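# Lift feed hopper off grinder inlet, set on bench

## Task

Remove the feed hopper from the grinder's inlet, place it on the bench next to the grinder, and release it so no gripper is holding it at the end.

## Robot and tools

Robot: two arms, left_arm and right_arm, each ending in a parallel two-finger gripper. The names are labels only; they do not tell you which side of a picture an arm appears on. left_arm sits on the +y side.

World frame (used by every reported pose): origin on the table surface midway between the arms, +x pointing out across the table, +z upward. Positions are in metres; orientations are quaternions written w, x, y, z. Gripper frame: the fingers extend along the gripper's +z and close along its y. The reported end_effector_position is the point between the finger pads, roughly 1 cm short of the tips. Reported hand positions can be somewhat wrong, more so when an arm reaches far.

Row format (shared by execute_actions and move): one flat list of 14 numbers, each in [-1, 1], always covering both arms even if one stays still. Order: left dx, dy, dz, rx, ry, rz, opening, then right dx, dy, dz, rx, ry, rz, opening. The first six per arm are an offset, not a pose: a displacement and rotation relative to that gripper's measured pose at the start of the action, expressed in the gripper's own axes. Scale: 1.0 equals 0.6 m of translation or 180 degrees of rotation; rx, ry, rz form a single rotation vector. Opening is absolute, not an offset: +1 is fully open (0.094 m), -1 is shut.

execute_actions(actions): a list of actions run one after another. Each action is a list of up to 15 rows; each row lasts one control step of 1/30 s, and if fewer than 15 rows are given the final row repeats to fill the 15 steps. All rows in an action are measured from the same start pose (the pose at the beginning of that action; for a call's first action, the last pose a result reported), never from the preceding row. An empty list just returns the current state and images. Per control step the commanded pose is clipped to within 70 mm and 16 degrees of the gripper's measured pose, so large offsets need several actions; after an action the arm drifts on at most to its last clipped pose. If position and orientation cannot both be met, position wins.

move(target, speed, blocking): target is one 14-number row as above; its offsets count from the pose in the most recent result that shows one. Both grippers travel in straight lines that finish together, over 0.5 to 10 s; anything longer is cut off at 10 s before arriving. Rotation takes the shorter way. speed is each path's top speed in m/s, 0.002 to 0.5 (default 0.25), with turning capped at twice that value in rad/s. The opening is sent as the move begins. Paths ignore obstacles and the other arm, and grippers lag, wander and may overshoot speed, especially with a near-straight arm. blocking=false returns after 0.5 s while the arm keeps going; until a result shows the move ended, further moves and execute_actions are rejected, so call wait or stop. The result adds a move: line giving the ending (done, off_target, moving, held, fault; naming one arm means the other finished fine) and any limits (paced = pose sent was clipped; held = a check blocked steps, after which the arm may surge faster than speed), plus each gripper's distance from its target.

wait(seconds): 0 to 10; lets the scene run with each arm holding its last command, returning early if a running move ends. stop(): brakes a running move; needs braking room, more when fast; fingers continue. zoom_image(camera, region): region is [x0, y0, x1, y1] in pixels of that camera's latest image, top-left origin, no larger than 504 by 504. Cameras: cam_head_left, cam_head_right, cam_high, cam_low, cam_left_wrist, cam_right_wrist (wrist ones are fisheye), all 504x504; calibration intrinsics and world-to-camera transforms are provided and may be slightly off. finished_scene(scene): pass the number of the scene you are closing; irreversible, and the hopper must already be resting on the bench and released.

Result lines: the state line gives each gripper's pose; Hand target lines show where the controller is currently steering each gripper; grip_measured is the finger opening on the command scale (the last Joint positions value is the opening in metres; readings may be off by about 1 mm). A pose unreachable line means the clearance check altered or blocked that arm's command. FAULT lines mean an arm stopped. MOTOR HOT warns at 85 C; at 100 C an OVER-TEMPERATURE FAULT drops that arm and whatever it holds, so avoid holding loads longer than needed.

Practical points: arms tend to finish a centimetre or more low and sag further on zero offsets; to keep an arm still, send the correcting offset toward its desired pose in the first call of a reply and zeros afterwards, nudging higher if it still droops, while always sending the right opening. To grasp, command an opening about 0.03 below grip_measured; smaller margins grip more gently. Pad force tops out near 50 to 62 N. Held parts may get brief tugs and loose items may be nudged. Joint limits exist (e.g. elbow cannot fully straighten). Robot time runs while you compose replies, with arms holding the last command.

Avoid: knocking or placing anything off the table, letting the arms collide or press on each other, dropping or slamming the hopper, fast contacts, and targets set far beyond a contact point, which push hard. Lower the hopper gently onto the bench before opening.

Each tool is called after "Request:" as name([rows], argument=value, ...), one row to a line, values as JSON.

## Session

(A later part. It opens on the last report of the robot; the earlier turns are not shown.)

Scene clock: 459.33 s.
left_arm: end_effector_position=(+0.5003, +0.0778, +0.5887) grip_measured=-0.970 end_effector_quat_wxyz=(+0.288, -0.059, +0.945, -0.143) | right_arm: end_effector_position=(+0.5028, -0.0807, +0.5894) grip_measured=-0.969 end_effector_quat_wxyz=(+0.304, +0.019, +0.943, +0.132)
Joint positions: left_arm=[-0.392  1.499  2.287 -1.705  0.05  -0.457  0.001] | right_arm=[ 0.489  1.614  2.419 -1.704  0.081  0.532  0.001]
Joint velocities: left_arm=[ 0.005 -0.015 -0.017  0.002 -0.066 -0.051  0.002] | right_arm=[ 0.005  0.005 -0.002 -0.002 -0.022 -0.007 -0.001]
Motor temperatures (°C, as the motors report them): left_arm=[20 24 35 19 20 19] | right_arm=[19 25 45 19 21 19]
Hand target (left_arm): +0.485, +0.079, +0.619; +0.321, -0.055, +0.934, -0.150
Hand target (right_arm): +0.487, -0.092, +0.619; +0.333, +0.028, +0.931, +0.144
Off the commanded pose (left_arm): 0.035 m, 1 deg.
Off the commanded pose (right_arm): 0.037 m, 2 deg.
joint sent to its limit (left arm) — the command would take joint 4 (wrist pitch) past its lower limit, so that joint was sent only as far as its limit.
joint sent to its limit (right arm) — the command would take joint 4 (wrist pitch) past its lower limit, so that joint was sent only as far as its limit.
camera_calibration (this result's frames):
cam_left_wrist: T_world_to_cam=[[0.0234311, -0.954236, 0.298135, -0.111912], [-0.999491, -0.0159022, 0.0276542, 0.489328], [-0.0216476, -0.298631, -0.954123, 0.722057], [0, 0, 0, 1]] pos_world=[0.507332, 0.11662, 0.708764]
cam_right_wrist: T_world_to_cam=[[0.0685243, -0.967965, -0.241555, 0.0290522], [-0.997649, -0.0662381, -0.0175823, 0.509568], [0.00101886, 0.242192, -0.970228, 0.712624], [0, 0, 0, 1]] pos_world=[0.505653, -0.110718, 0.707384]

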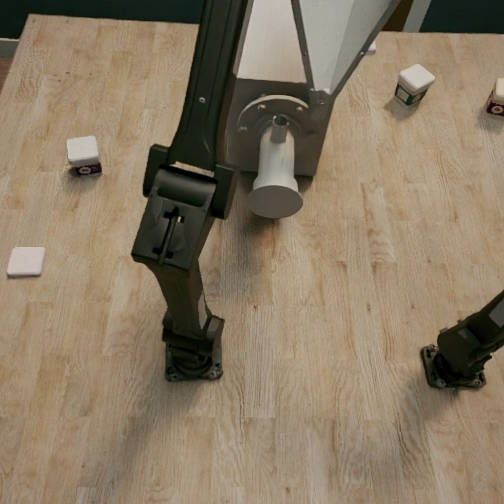

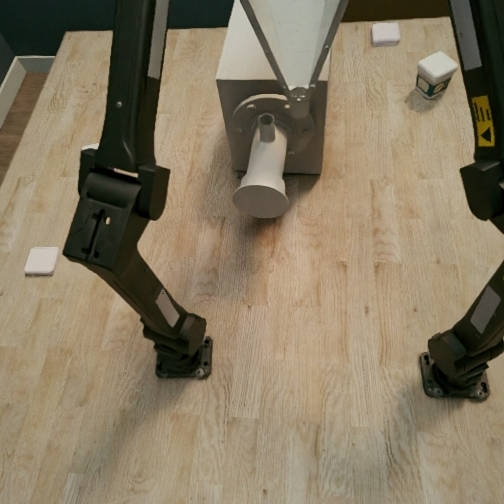

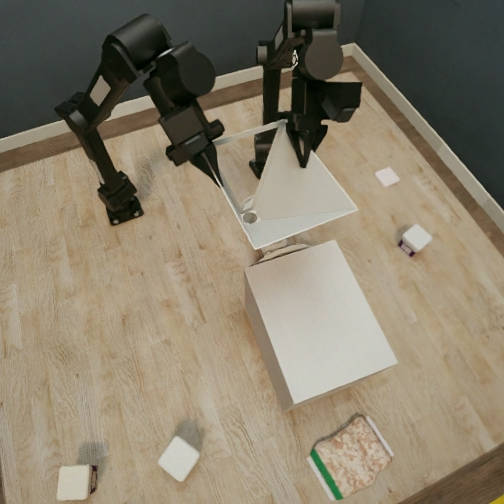

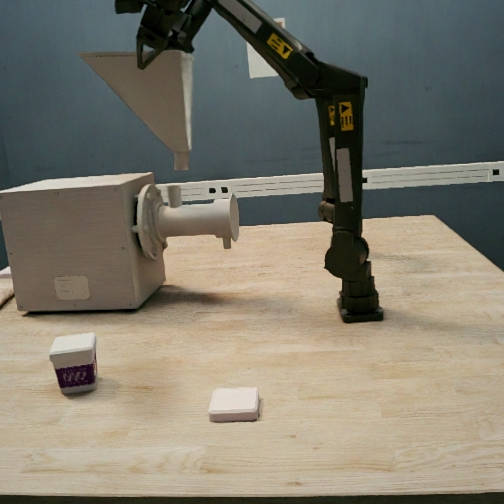

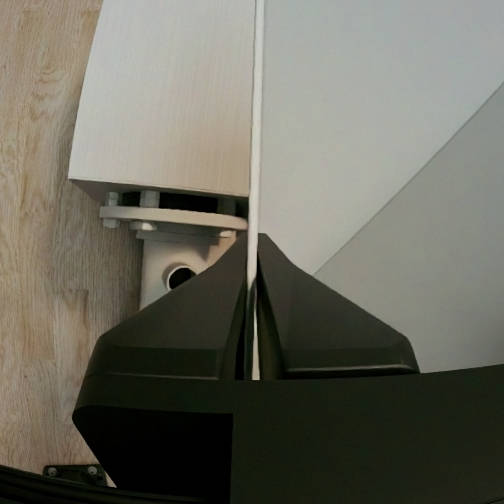

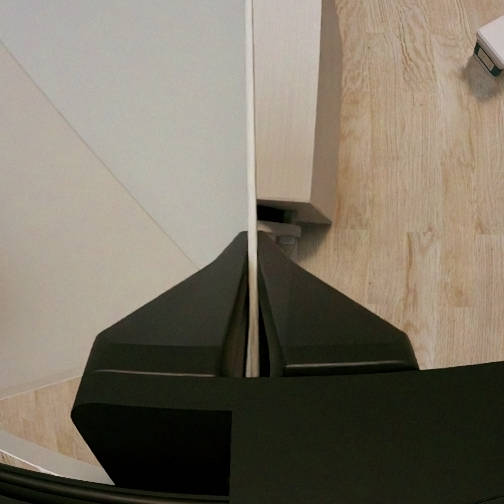

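Request:
execute_actions([
  [[0.0319,-0.0678,-0.0456,-0.005,0,0.0036,-1,0.0153,-0.0533,-0.0717,-0.005,0,0.0036,-1]],
  [[0.0319,-0.0678,-0.0456,-0.005,0,0.0036,-1,0.0153,-0.0533,-0.0717,-0.005,0,0.0036,-1]],
])

Scene clock: 489.50 s.
left_arm: end_effector_position=(+0.4642, +0.0049, +0.5856) grip_measured=-0.973 end_effector_quat_wxyz=(+0.291, -0.059, +0.946, -0.133) | right_arm: end_effector_position=(+0.4653, -0.1558, +0.5822) grip_measured=-0.971 end_effector_quat_wxyz=(+0.276, +0.037, +0.949, +0.145)
Joint positions: left_arm=[-0.617  1.489  2.267 -1.705 -0.104 -0.629  0.001] | right_arm=[ 0.339  1.433  2.201 -1.705 -0.044  0.462  0.001]
Joint velocities: left_arm=[-0.015  0.005 -0.007 -0.017 -0.022 -0.007 -0.   ] | right_arm=[-0.015 -0.024 -0.012  0.002 -0.066  0.007 -0.001]
Motor temperatures (°C, as the motors report them): left_arm=[20 24 34 19 21 19] | right_arm=[19 25 43 19 21 19]
Hand target (left_arm): +0.452, +0.007, +0.609; +0.313, -0.054, +0.937, -0.145
Hand target (right_arm): +0.453, -0.158, +0.604; +0.299, +0.031, +0.941, +0.154
Off the commanded pose (left_arm): 0.027 m, 1 deg.
Off the commanded pose (right_arm): 0.026 m, 1 deg.
joint sent to its limit (left arm) — the command would take joint 4 (wrist pitch) past its lower limit, so that joint was sent only as far as its limit.
joint sent to its limit (right arm) — the command would take joint 4 (wrist pitch) past its lower limit, so that joint was sent only as far as its limit.
camera_calibration (this result's frames):
cam_left_wrist: T_world_to_cam=[[0.0271449, -0.959537, 0.28027, -0.170928], [-0.999484, -0.0212322, 0.0241116, 0.45431], [-0.0171852, -0.28078, -0.959618, 0.697578], [0, 0, 0, 1]] pos_world=[0.470703, 0.0414997, 0.70636]
cam_right_wrist: T_world_to_cam=[[0.0358567, -0.959992, -0.277722, -0.00531998], [-0.997969, -0.0490391, 0.0406643, 0.435994], [-0.0526566, 0.275699, -0.959801, 0.74795], [0, 0, 0, 1]] pos_world=[0.474684, -0.189936, 0.698676]

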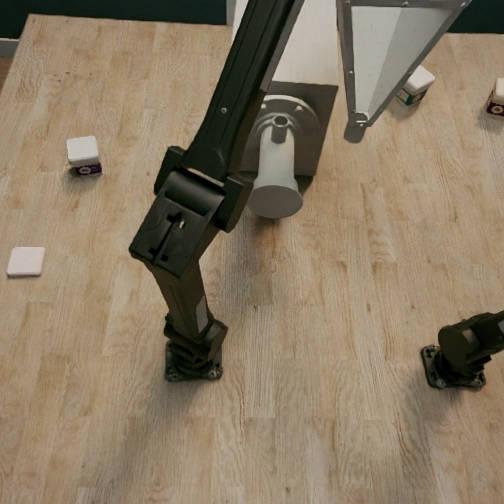

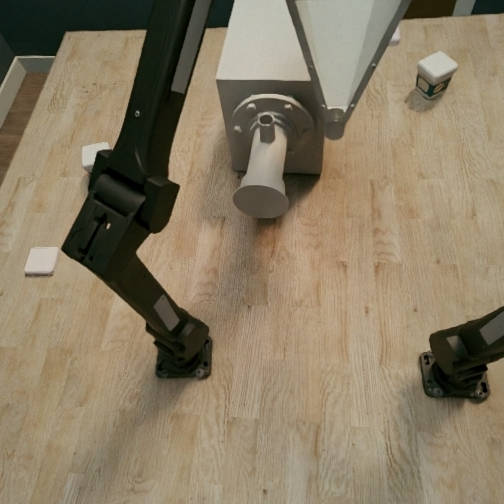

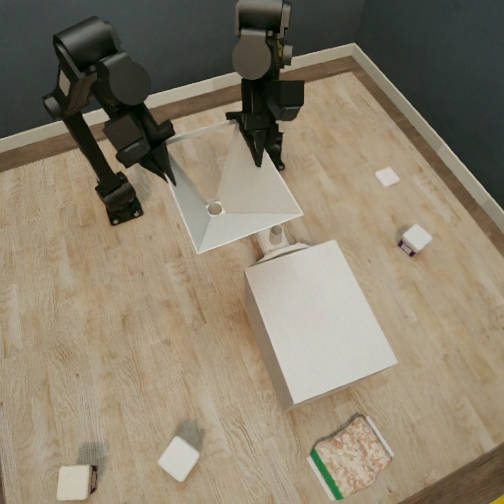

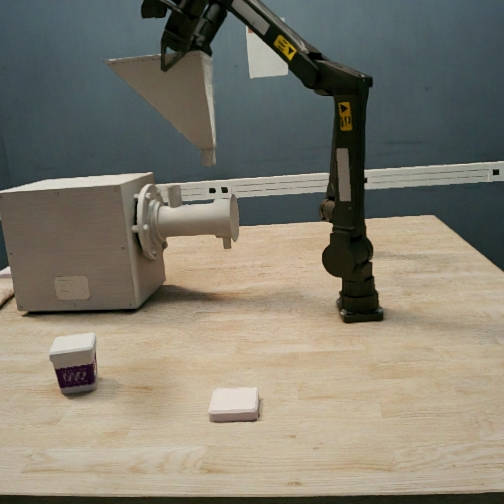

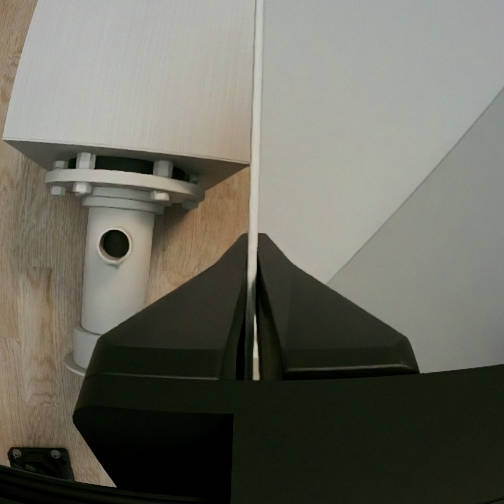

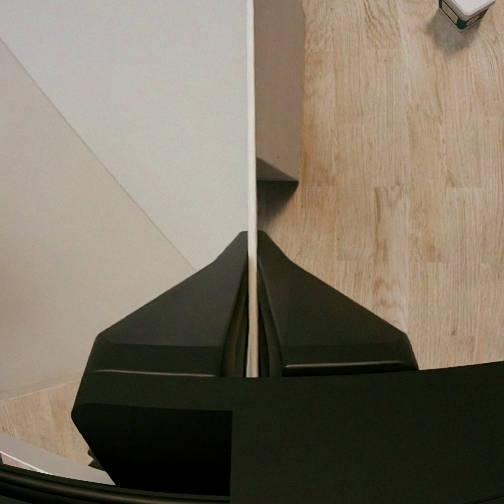

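Request:
execute_actions([
  [[0.0433,-0.0499,-0.0196,0,0,0,-1,0.0269,-0.0522,-0.0425,0,0,0,-1]],
  [[0.0433,-0.0499,-0.0196,0,0,0,-1,0.0269,-0.0522,-0.0425,0,0,0,-1]],
  [[0.0433,-0.0499,-0.0196,0,0,0,-1,0.0269,-0.0522,-0.0425,0,0,0,-1]],
])

Scene clock: 516.43 s.
left_arm: end_effector_position=(+0.4136, -0.0903, +0.5379) grip_measured=-0.972 end_effector_quat_wxyz=(+0.260, -0.055, +0.957, -0.113) | right_arm: end_effector_position=(+0.4118, -0.2537, +0.5301) grip_measured=-0.968 end_effector_quat_wxyz=(+0.230, +0.061, +0.960, +0.149)
Joint positions: left_arm=[-0.884  1.51   2.168 -1.702 -0.241 -0.858  0.001] | right_arm=[ 0.073  1.212  1.864 -1.705 -0.21   0.286  0.001]
Joint velocities: left_arm=[-0.005  0.005 -0.007 -0.002 -0.066 -0.066  0.   ] | right_arm=[ 0.005 -0.015 -0.002 -0.012 -0.037  0.051  0.002]
Motor temperatures (°C, as the motors report them): left_arm=[20 24 33 19 20 19] | right_arm=[19 25 42 19 20 19]
Hand target (left_arm): +0.405, -0.088, +0.556; +0.274, -0.057, +0.952, -0.126
Hand target (right_arm): +0.403, -0.254, +0.550; +0.254, +0.055, +0.954, +0.149
Off the commanded pose (left_arm): 0.021 m, 1 deg.
Off the commanded pose (right_arm): 0.022 m, 1 deg.
joint sent to its limit (left arm) — the command would take joint 4 (wrist pitch) past its lower limit, so that joint was sent only as far as its limit.
joint sent to its limit (right arm) — the command would take joint 4 (wrist pitch) past its lower limit, so that joint was sent only as far as its limit.
camera_calibration (this result's frames):
cam_left_wrist: T_world_to_cam=[[0.040597, -0.969976, 0.239789, -0.232294], [-0.995742, -0.0193959, 0.0901233, 0.365917], [-0.0827664, -0.242427, -0.966633, 0.658626], [0, 0, 0, 1]] pos_world=[0.428302, -0.0585534, 0.659374]
cam_right_wrist: T_world_to_cam=[[-0.0213521, -0.954278, -0.298156, -0.076056], [-0.989871, -0.0216882, 0.140304, 0.330681], [-0.140355, 0.298132, -0.944149, 0.755682], [0, 0, 0, 1]] pos_world=[0.431772, -0.2907, 0.644404]

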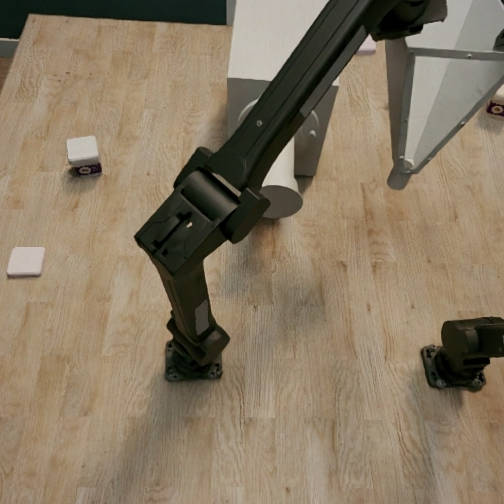

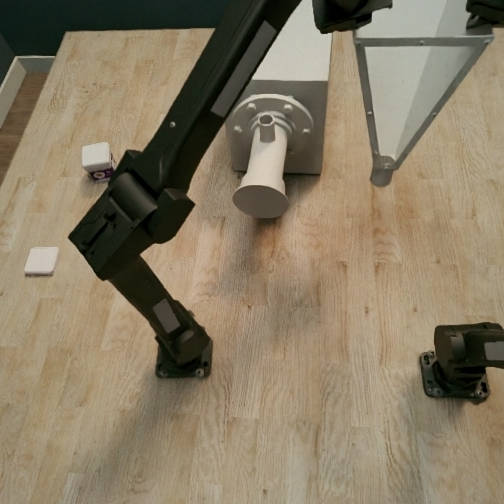

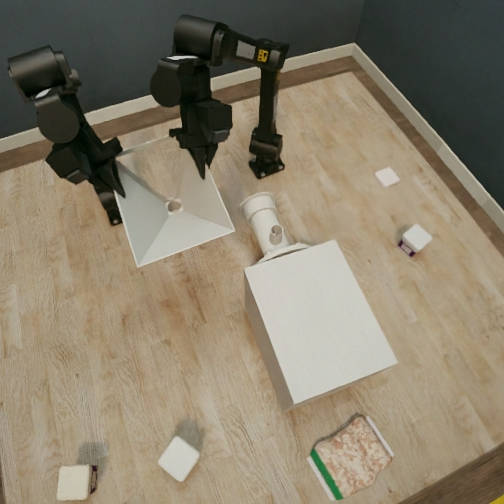

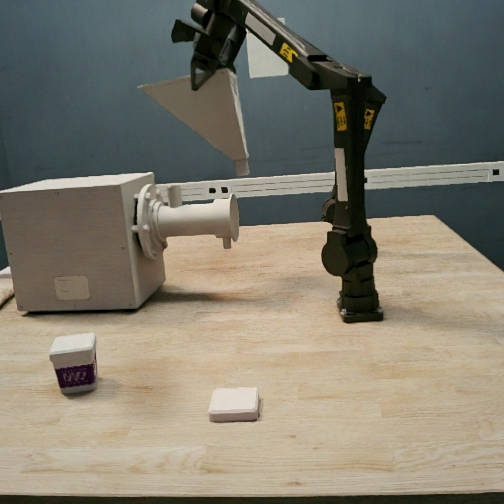

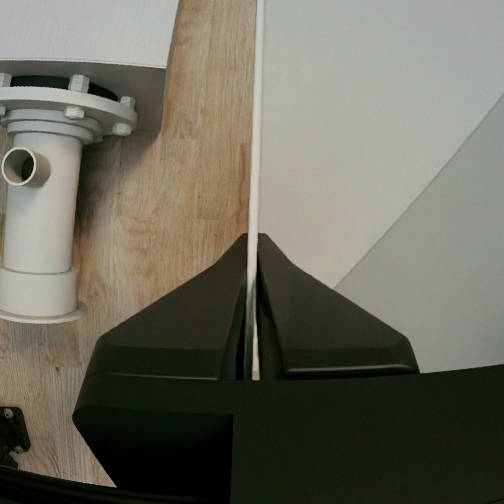

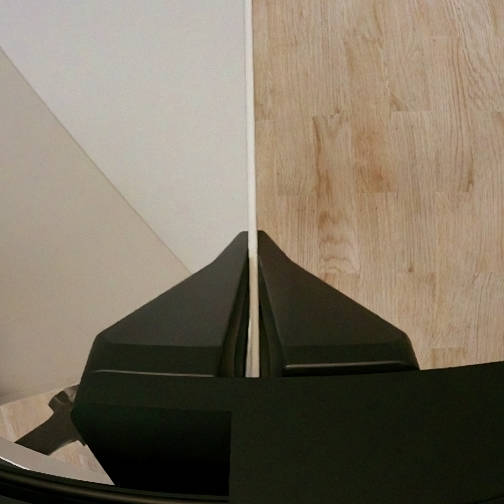

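Request:
execute_actions([
  [[0.0310,0.0082,-0.0025,0.0012,0.0172,-0.0057,-1,0.0280,-0.0035,-0.0074,0.0069,0.0134,0.0015,-1]],
  [[0.0310,0.0082,-0.0025,0.0012,0.0172,-0.0057,-1,0.0280,-0.0035,-0.0074,0.0069,0.0134,0.0015,-1]],
])

Scene clock: 562.17 s.
left_arm: end_effector_position=(+0.3955, -0.0930, +0.4839) grip_measured=-0.972 end_effector_quat_wxyz=(+0.185, -0.059, +0.975, -0.104) | right_arm: end_effector_position=(+0.3935, -0.2559, +0.4771) grip_measured=-0.968 end_effector_quat_wxyz=(+0.174, +0.075, +0.972, +0.139)
Joint positions: left_arm=[-0.881  1.478  2.011 -1.699 -0.144 -0.896  0.001] | right_arm=[ 0.075  1.165  1.7   -1.705 -0.206  0.302  0.002]
Joint velocities: left_arm=[ 0.005 -0.005 -0.012 -0.012 -0.037 -0.037 -0.   ] | right_arm=[-0.005 -0.024  0.007 -0.012 -0.022  0.066 -0.   ]
Motor temperatures (°C, as the motors report them): left_arm=[20 24 32 19 21 19] | right_arm=[19 24 42 19 20 19]
Hand target (left_arm): +0.387, -0.089, +0.502; +0.198, -0.063, +0.971, -0.117
Hand target (right_arm): +0.386, -0.255, +0.498; +0.201, +0.071, +0.967, +0.139
Off the commanded pose (left_arm): 0.021 m, 2 deg.
Off the commanded pose (right_arm): 0.024 m, 1 deg.
joint sent to its limit (left arm) — the command would take joint 4 (wrist pitch) past its lower limit, so that joint was sent only as far as its limit.
joint sent to its limit (right arm) — the command would take joint 4 (wrist pitch) past its lower limit, so that joint was sent only as far as its limit.
camera_calibration (this result's frames):
cam_left_wrist: T_world_to_cam=[[0.0691909, -0.972786, 0.221132, -0.22373], [-0.970383, -0.0142016, 0.241152, 0.270152], [-0.231449, -0.231269, -0.944958, 0.653568], [0, 0, 0, 1]] pos_world=[0.428899, -0.0626549, 0.601921]
cam_right_wrist: T_world_to_cam=[[-0.0699091, -0.956429, -0.283471, -0.0827325], [-0.966424, -0.00549936, 0.256893, 0.259313], [-0.247258, 0.291913, -0.923932, 0.73455], [0, 0, 0, 1]] pos_world=[0.426446, -0.292126, 0.588606]

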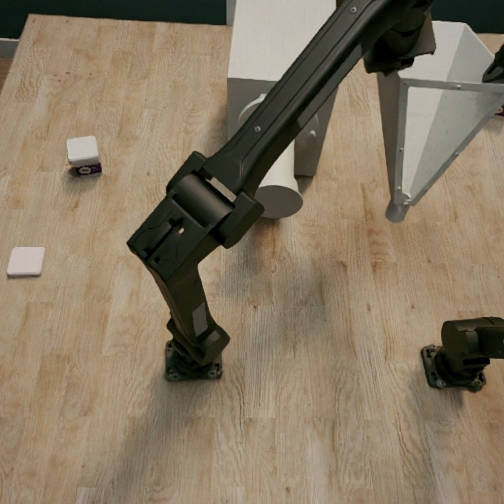

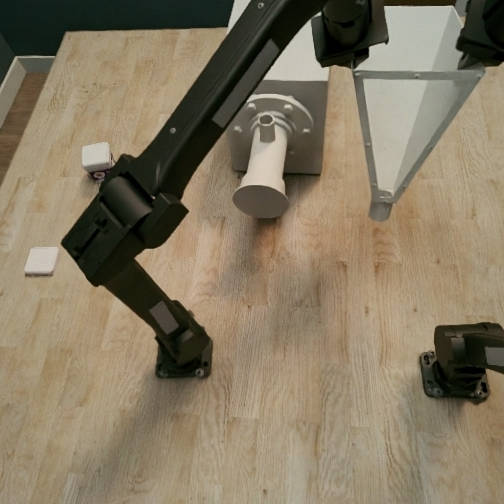

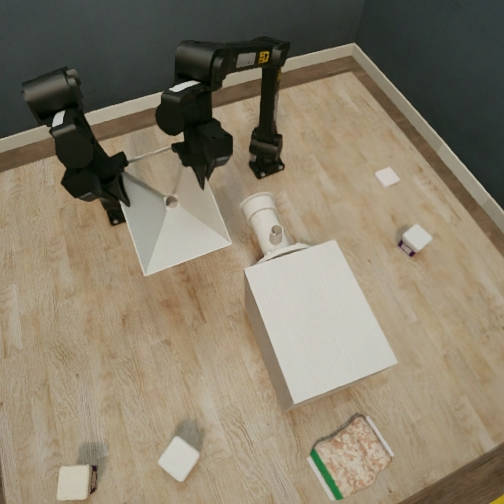

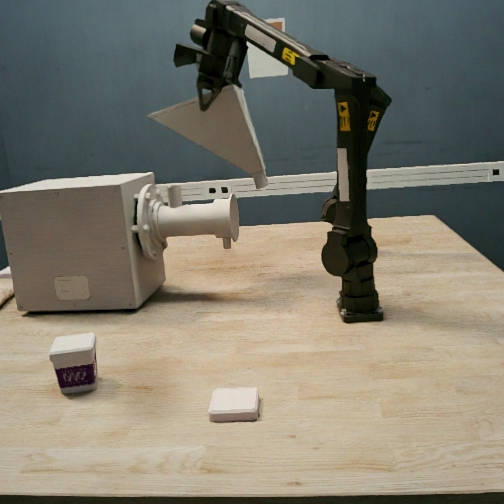

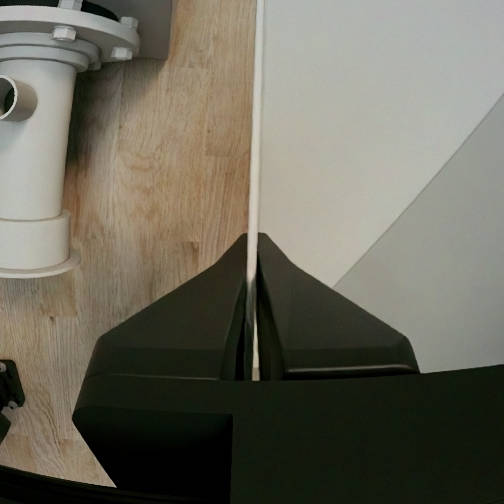

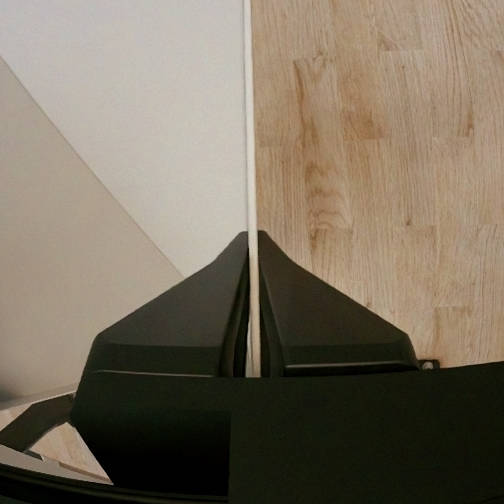

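Request:
execute_actions([
  [[0.0220,0.0100,0.0074,0.0020,0.0158,-0.0047,-1,0.0195,-0.0022,-0.0002,0.0078,0.0162,0.0026,-1]],
  [[0.0220,0.0100,0.0074,0.0020,0.0158,-0.0047,-1,0.0195,-0.0022,-0.0002,0.0078,0.0162,0.0026,-1]],
  [[0.0220,0.0100,0.0074,0.0020,0.0158,-0.0047,-1,0.0195,-0.0022,-0.0002,0.0078,0.0162,0.0026,-1]],
])

Scene clock: 591.50 s.
left_arm: end_effector_position=(+0.3722, -0.0931, +0.4091) grip_measured=-0.972 end_effector_quat_wxyz=(+0.077, -0.064, +0.991, -0.093) | right_arm: end_effector_position=(+0.3695, -0.2551, +0.4046) grip_measured=-0.968 end_effector_quat_wxyz=(+0.089, +0.099, +0.982, +0.132)
Joint positions: left_arm=[-0.862  1.458  1.814 -1.686  0.006 -0.915  0.001] | right_arm=[ 0.077  1.129  1.498 -1.705 -0.22   0.336  0.002]
Joint velocities: left_arm=[-0.015 -0.005 -0.002  0.002  0.007 -0.007 -0.   ] | right_arm=[-0.005 -0.024  0.002 -0.007 -0.125 -0.037 -0.001]
Motor temperatures (°C, as the motors report them): left_arm=[20 24 32 19 20 19] | right_arm=[19 24 43 19 20 19]
Hand target (left_arm): +0.369, -0.090, +0.425; +0.088, -0.067, +0.989, -0.102
Hand target (right_arm): +0.367, -0.254, +0.424; +0.116, +0.096, +0.980, +0.131
Off the commanded pose (left_arm): 0.016 m, 2 deg.
Off the commanded pose (right_arm): 0.021 m, 1 deg.
joint sent to its limit (right arm) — the command would take joint 4 (wrist pitch) past its lower limit, so that joint was sent only as far as its limit.
camera_calibration (this result's frames):
cam_left_wrist: T_world_to_cam=[[0.10411, -0.976123, 0.190642, -0.206475], [-0.894782, -0.00824527, 0.446427, 0.153961], [-0.434196, -0.21706, -0.874276, 0.625392], [0, 0, 0, 1]] pos_world=[0.430801, -0.064528, 0.517396]
cam_right_wrist: T_world_to_cam=[[-0.141903, -0.952332, -0.270049, -0.0820201], [-0.906619, 0.0155217, 0.421664, 0.171303], [-0.397372, 0.304667, -0.865606, 0.696432], [0, 0, 0, 1]] pos_world=[0.42041, -0.292949, 0.508454]

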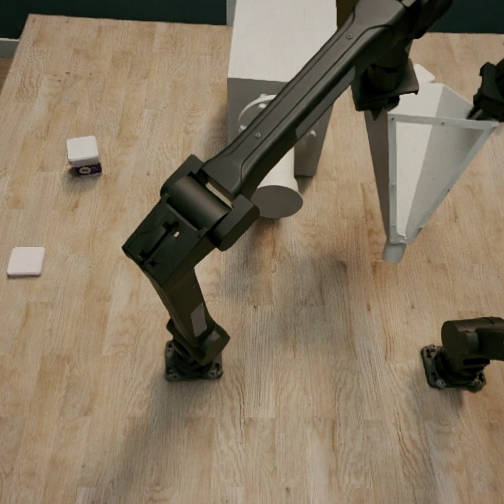

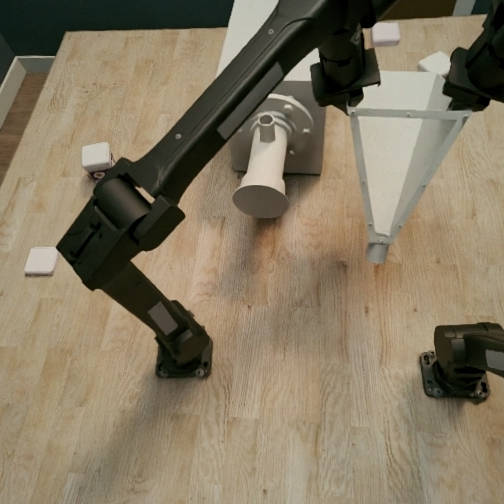

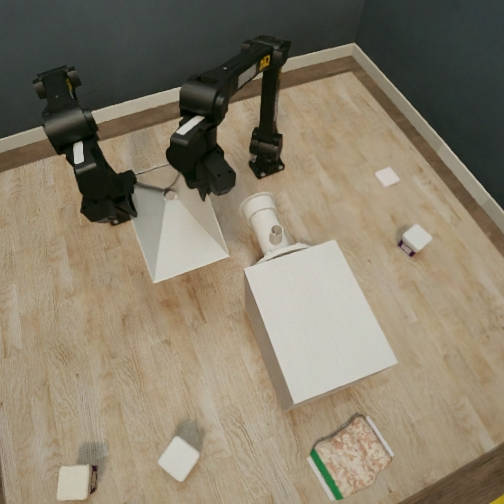

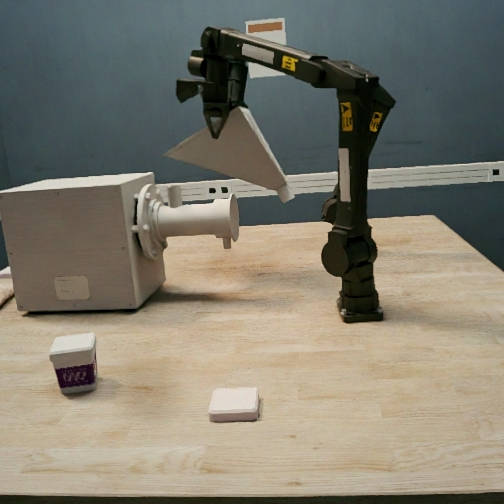

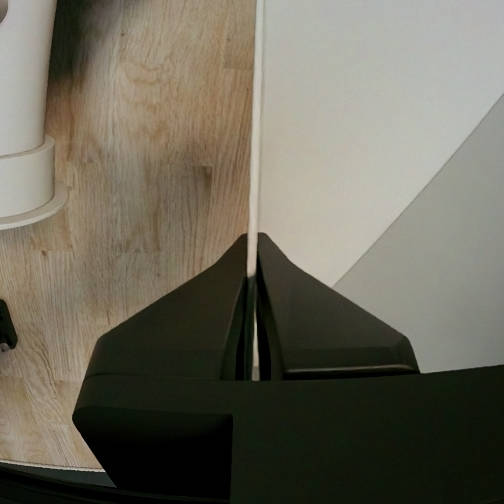

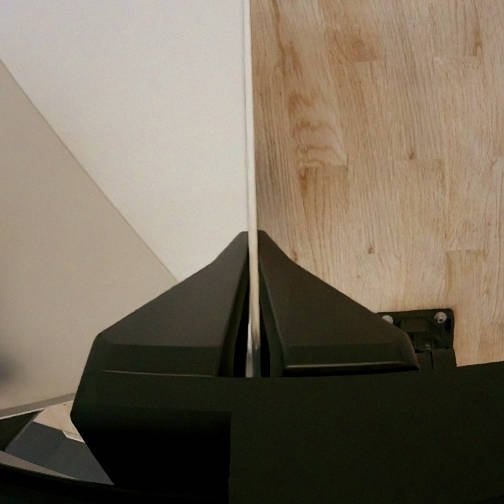

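Request:
zoom_image(camera="cam_head_right", region=[300, 40, 504, 280])

Request:
zoom_image(camera="cam_high", region=[40, 60, 300, 320])

Region (300, 40, 504, 280) of cam_head_right's 504x504 image, scaled by 2.100, with more detail than that image has; it fills the left 428 columns of this view, and the rest is white.

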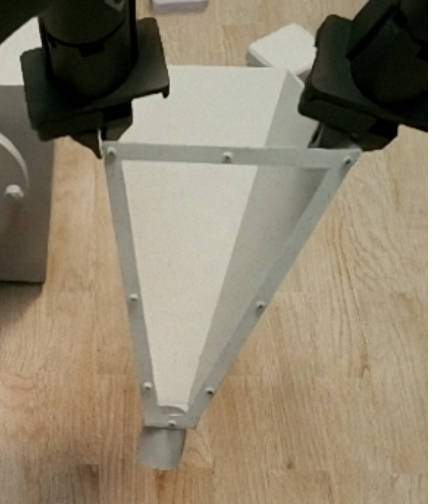

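Region (40, 60, 300, 320) of cam_high's 504x504 image, scaled by 1.938, with more detail than that image has.

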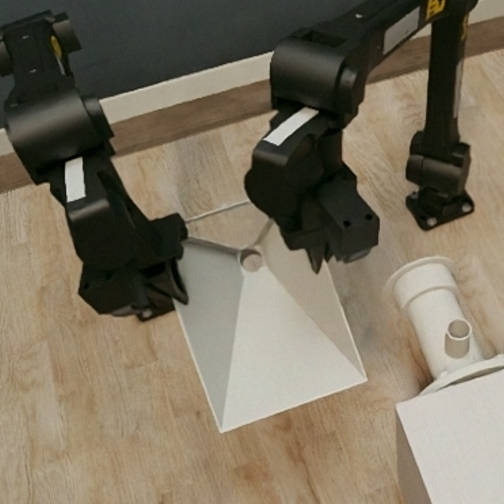

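Request:
execute_actions([
  [[0.0010,0.0092,0.0221,0.0042,0.0110,-0.0061,-1,0.0002,-0.0009,0.0102,0.0084,0.0118,-0.0012,-1]],
  [[0.0010,0.0092,0.0221,0.0042,0.0110,-0.0061,-1,0.0002,-0.0009,0.0102,0.0084,0.0118,-0.0012,-1]],
  [[0.0010,0.0092,0.0221,0.0042,0.0110,-0.0061,-1,0.0002,-0.0009,0.0102,0.0084,0.0118,-0.0012,-1]],
])

Scene clock: 677.80 s.
left_arm: end_effector_position=(+0.3690, -0.0944, +0.3286) grip_measured=-0.972 end_effector_quat_wxyz=(-0.011, -0.084, +0.991, -0.101) | right_arm: end_effector_position=(+0.3698, -0.2547, +0.3319) grip_measured=-0.970 end_effector_quat_wxyz=(-0.005, +0.102, +0.988, +0.111)
Joint positions: left_arm=[-0.815  1.469  1.616 -1.584  0.154 -0.916  0.001] | right_arm=[ 0.078  1.203  1.374 -1.705 -0.22   0.32   0.001]
Joint velocities: left_arm=[-0.005  0.005 -0.022 -0.002 -0.007  0.007 -0.   ] | right_arm=[-0.005 -0.005  0.007  0.012  0.051 -0.007  0.   ]
Motor temperatures (°C, as the motors report them): left_arm=[20 24 32 19 20 19] | right_arm=[19 23 44 19 20 19]
Hand target (left_arm): +0.371, -0.091, +0.341; +0.000, -0.086, +0.991, -0.106
Hand target (right_arm): +0.371, -0.254, +0.349; +0.018, +0.100, +0.989, +0.110
Off the commanded pose (left_arm): 0.013 m, 1 deg.
Off the commanded pose (right_arm): 0.018 m, 2 deg.
joint sent to its limit (right arm) — the command would take joint 4 (wrist pitch) past its lower limit, so that joint was sent only as far as its limit.
camera_calibration (this result's frames):
cam_left_wrist: T_world_to_cam=[[0.159653, -0.967232, 0.197416, -0.213985], [-0.801298, -0.0101733, 0.598179, 0.102464], [-0.576569, -0.25369, -0.776665, 0.570268], [0, 0, 0, 1]] pos_world=[0.445067, -0.0612598, 0.423859]
cam_right_wrist: T_world_to_cam=[[-0.173036, -0.960723, -0.216956, -0.1095], [-0.80936, 0.013177, 0.587165, 0.110788], [-0.561244, 0.277196, -0.779851, 0.658688], [0, 0, 0, 1]] pos_world=[0.440404, -0.289245, 0.424871]

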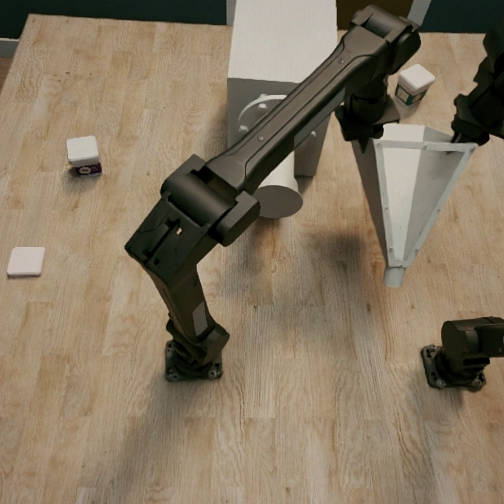

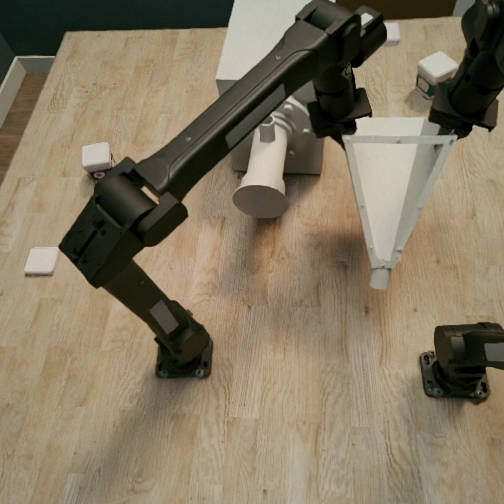

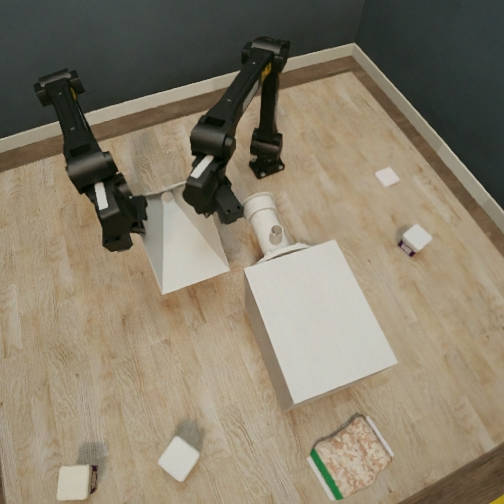

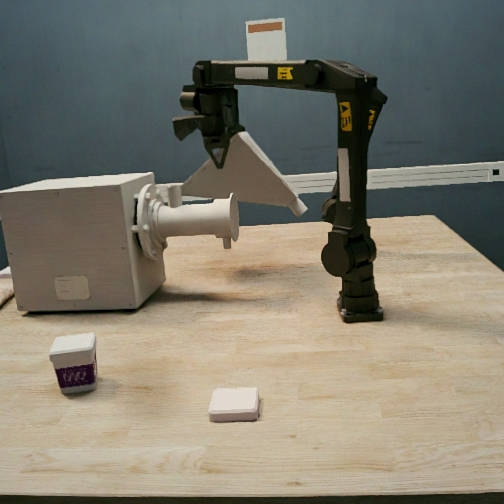

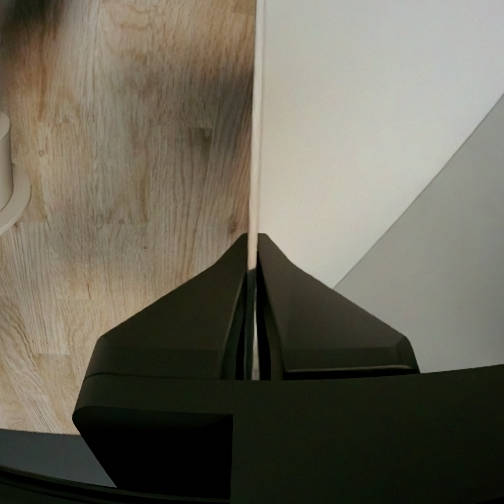

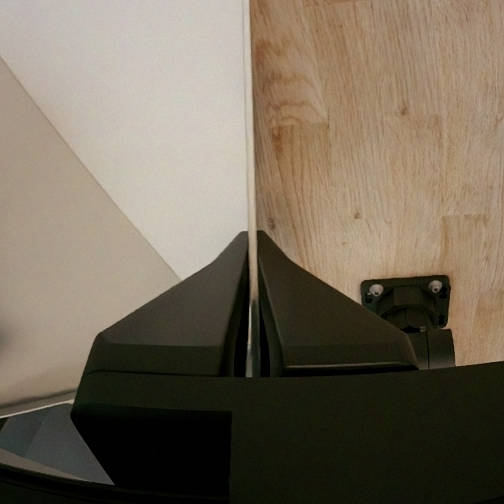

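Request:
execute_actions([
  [[-0.0130,-0.0036,0.0232,0,0,0,-1,-0.0139,-0.0103,0.0117,0,0,0,-1]],
  [[-0.0130,-0.0036,0.0232,0,0,0,-1,-0.0139,-0.0103,0.0117,0,0,0,-1]],
])

Scene clock: 738.47 s.
left_arm: end_effector_position=(+0.3765, -0.1043, +0.2809) grip_measured=-0.972 end_effector_quat_wxyz=(-0.038, -0.088, +0.991, -0.094) | right_arm: end_effector_position=(+0.3781, -0.2637, +0.2838) grip_measured=-0.970 end_effector_quat_wxyz=(-0.045, +0.101, +0.988, +0.110)
Joint positions: left_arm=[-0.808  1.52   1.548 -1.512  0.185 -0.916  0.001] | right_arm=[ 0.043  1.261  1.294 -1.655 -0.234  0.272  0.001]
Joint velocities: left_arm=[-0.015  0.005 -0.012 -0.007  0.081  0.022 -0.001] | right_arm=[-0.005 -0.005 -0.002 -0.012  0.051  0.007  0.   ]
Motor temperatures (°C, as the motors report them): left_arm=[20 24 32 19 20 19] | right_arm=[19 23 44 19 20 19]
Hand target (left_arm): +0.381, -0.103, +0.291; -0.024, -0.086, +0.991, -0.097
Hand target (right_arm): +0.381, -0.265, +0.299; -0.026, +0.102, +0.988, +0.111
Off the commanded pose (left_arm): 0.011 m, 2 deg.
Off the commanded pose (right_arm): 0.016 m, 2 deg.
camera_calibration (this result's frames):
cam_left_wrist: T_world_to_cam=[[0.173192, -0.968395, 0.179486, -0.215538], [-0.766374, -0.0180441, 0.642141, 0.110604], [-0.618608, -0.248767, -0.745278, 0.542656], [0, 0, 0, 1]] pos_world=[0.457784, -0.0717354, 0.372092]
cam_right_wrist: T_world_to_cam=[[-0.178807, -0.96123, -0.209915, -0.127038], [-0.761298, 0.0000165959, 0.648402, 0.106787], [-0.62326, 0.275747, -0.731786, 0.637774], [0, 0, 0, 1]] pos_world=[0.45608, -0.297978, 0.370806]

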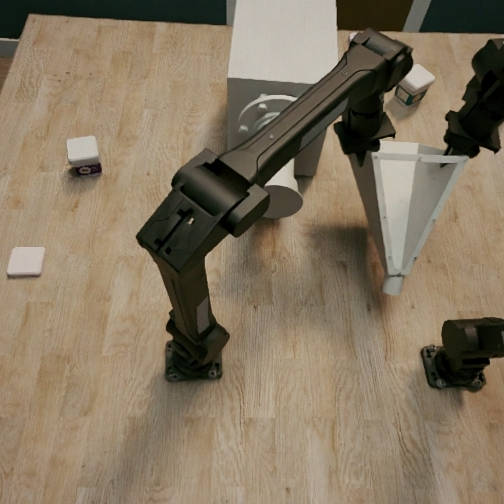

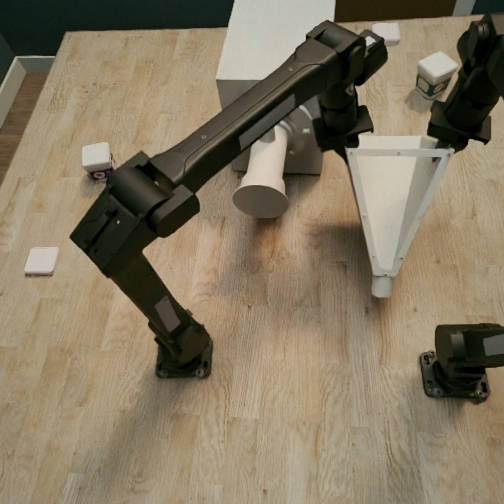

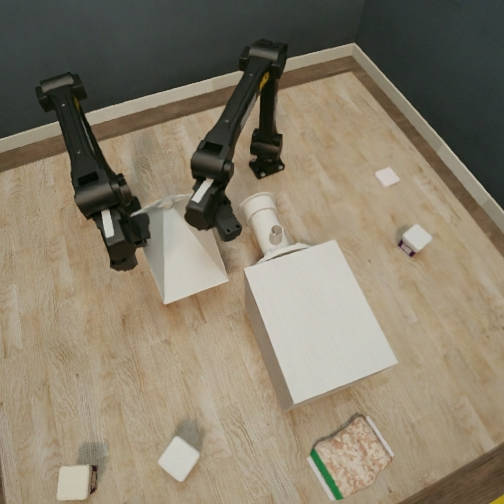

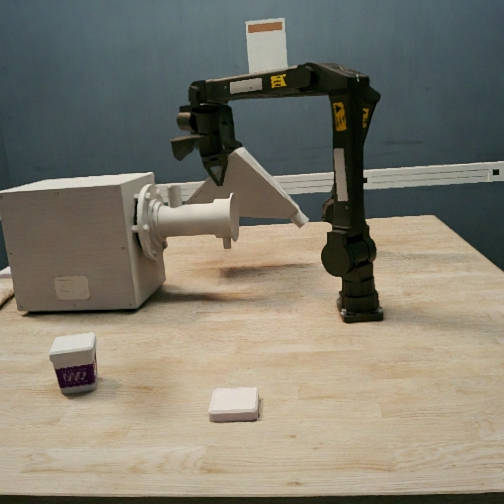

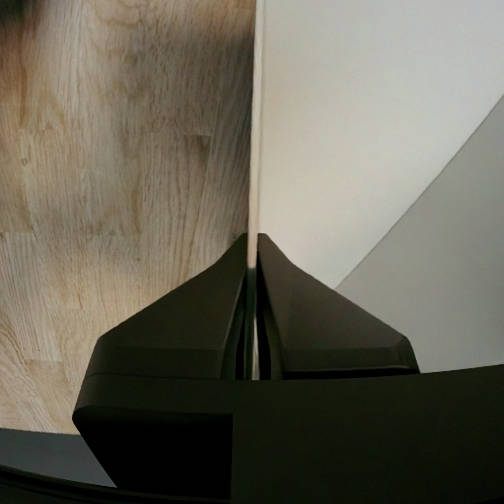

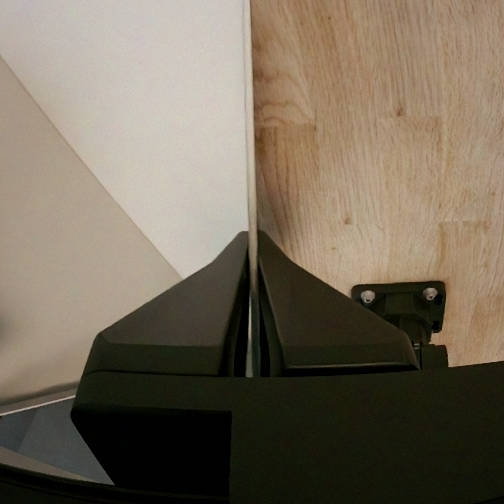

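Request:
zoom_image(camera="cam_low", region=[150, 60, 400, 340])

Region (150, 60, 400, 340) of cam_low's 504x504 image, scaled by 1.800, with more detail than that image has; it fills the left 450 columns of this view, and the rest is white.

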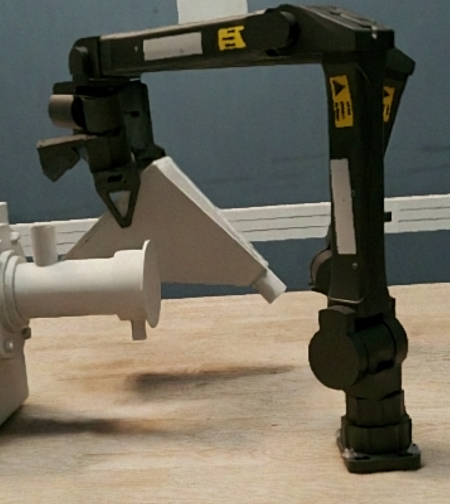

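Request:
execute_actions([
  [[-0.0175,-0.0058,0.0260,0.0013,-0.0077,0.0015,-1,-0.0190,-0.0125,0.0132,-0.0021,-0.0106,-0.0025,-1]],
  [[-0.0175,-0.0058,0.0260,0.0013,-0.0077,0.0015,-1,-0.0190,-0.0125,0.0132,-0.0021,-0.0106,-0.0025,-1]],
  [[-0.0175,-0.0058,0.0260,0.0013,-0.0077,0.0015,-1,-0.0190,-0.0125,0.0132,-0.0021,-0.0106,-0.0025,-1]],
])

Scene clock: 771.73 s.
left_arm: end_effector_position=(+0.3926, -0.1187, +0.2025) grip_measured=-0.972 end_effector_quat_wxyz=(-0.044, -0.093, +0.991, -0.090) | right_arm: end_effector_position=(+0.3937, -0.2768, +0.2031) grip_measured=-0.970 end_effector_quat_wxyz=(-0.053, +0.099, +0.987, +0.118)
Joint positions: left_arm=[-0.807  1.599  1.435 -1.334  0.187 -0.924  0.001] | right_arm=[-0.004  1.328  1.14  -1.459 -0.248  0.218  0.001]
Joint velocities: left_arm=[-0.005 -0.005  0.012 -0.012 -0.022  0.051  0.   ] | right_arm=[-0.015  0.005 -0.007 -0.012 -0.11  -0.037 -0.   ]
Motor temperatures (°C, as the motors report them): left_arm=[20 24 32 19 20 19] | right_arm=[19 23 43 19 19 19]
Hand target (left_arm): +0.398, -0.119, +0.213; -0.030, -0.091, +0.991, -0.092
Hand target (right_arm): +0.398, -0.280, +0.219; -0.033, +0.098, +0.988, +0.117
Off the commanded pose (left_arm): 0.012 m, 2 deg.
Off the commanded pose (right_arm): 0.017 m, 2 deg.
camera_calibration (this result's frames):
cam_left_wrist: T_world_to_cam=[[0.182953, -0.968498, 0.168938, -0.219873], [-0.757676, -0.0294034, 0.651968, 0.16628], [-0.626462, -0.24728, -0.739187, 0.492644], [0, 0, 0, 1]] pos_world=[0.474836, -0.0862369, 0.292892]
cam_right_wrist: T_world_to_cam=[[-0.177746, -0.958187, -0.22424, -0.1505], [-0.752179, -0.0146441, 0.658797, 0.161194], [-0.634534, 0.285767, -0.718125, 0.59651], [0, 0, 0, 1]] pos_world=[0.473002, -0.31231, 0.288427]

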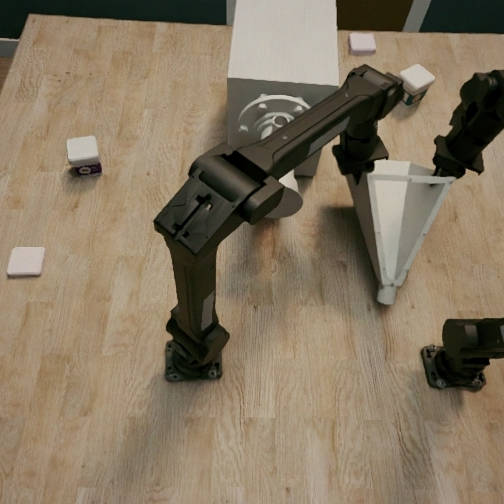

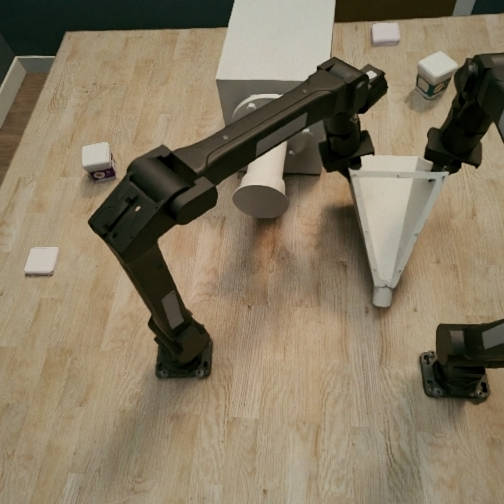

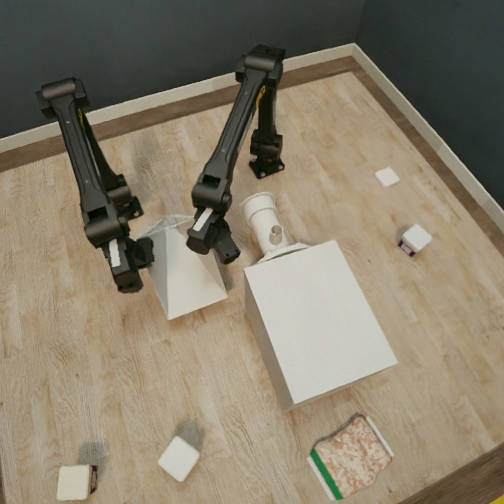

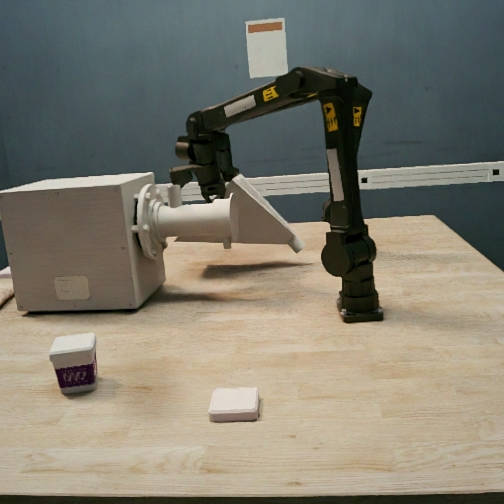

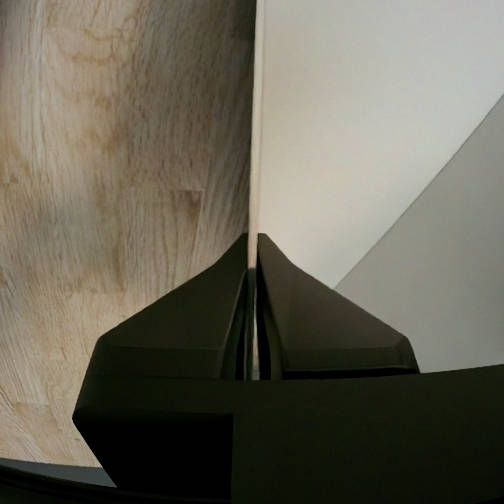

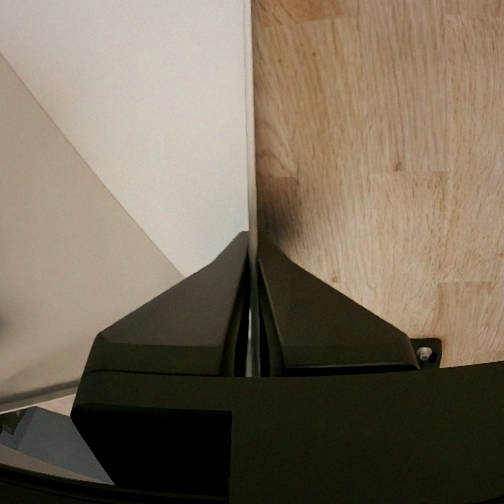

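Request:
zoom_image(camera="cam_low", region=[150, 150, 350, 330])

Region (150, 150, 350, 330) of cam_low's 504x504 image, scaled by 2.520, with more detail than that image has; it fills the top 454 rows of this view, and the rest is white.

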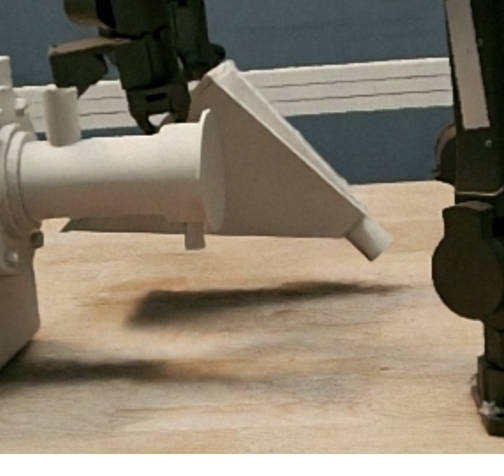

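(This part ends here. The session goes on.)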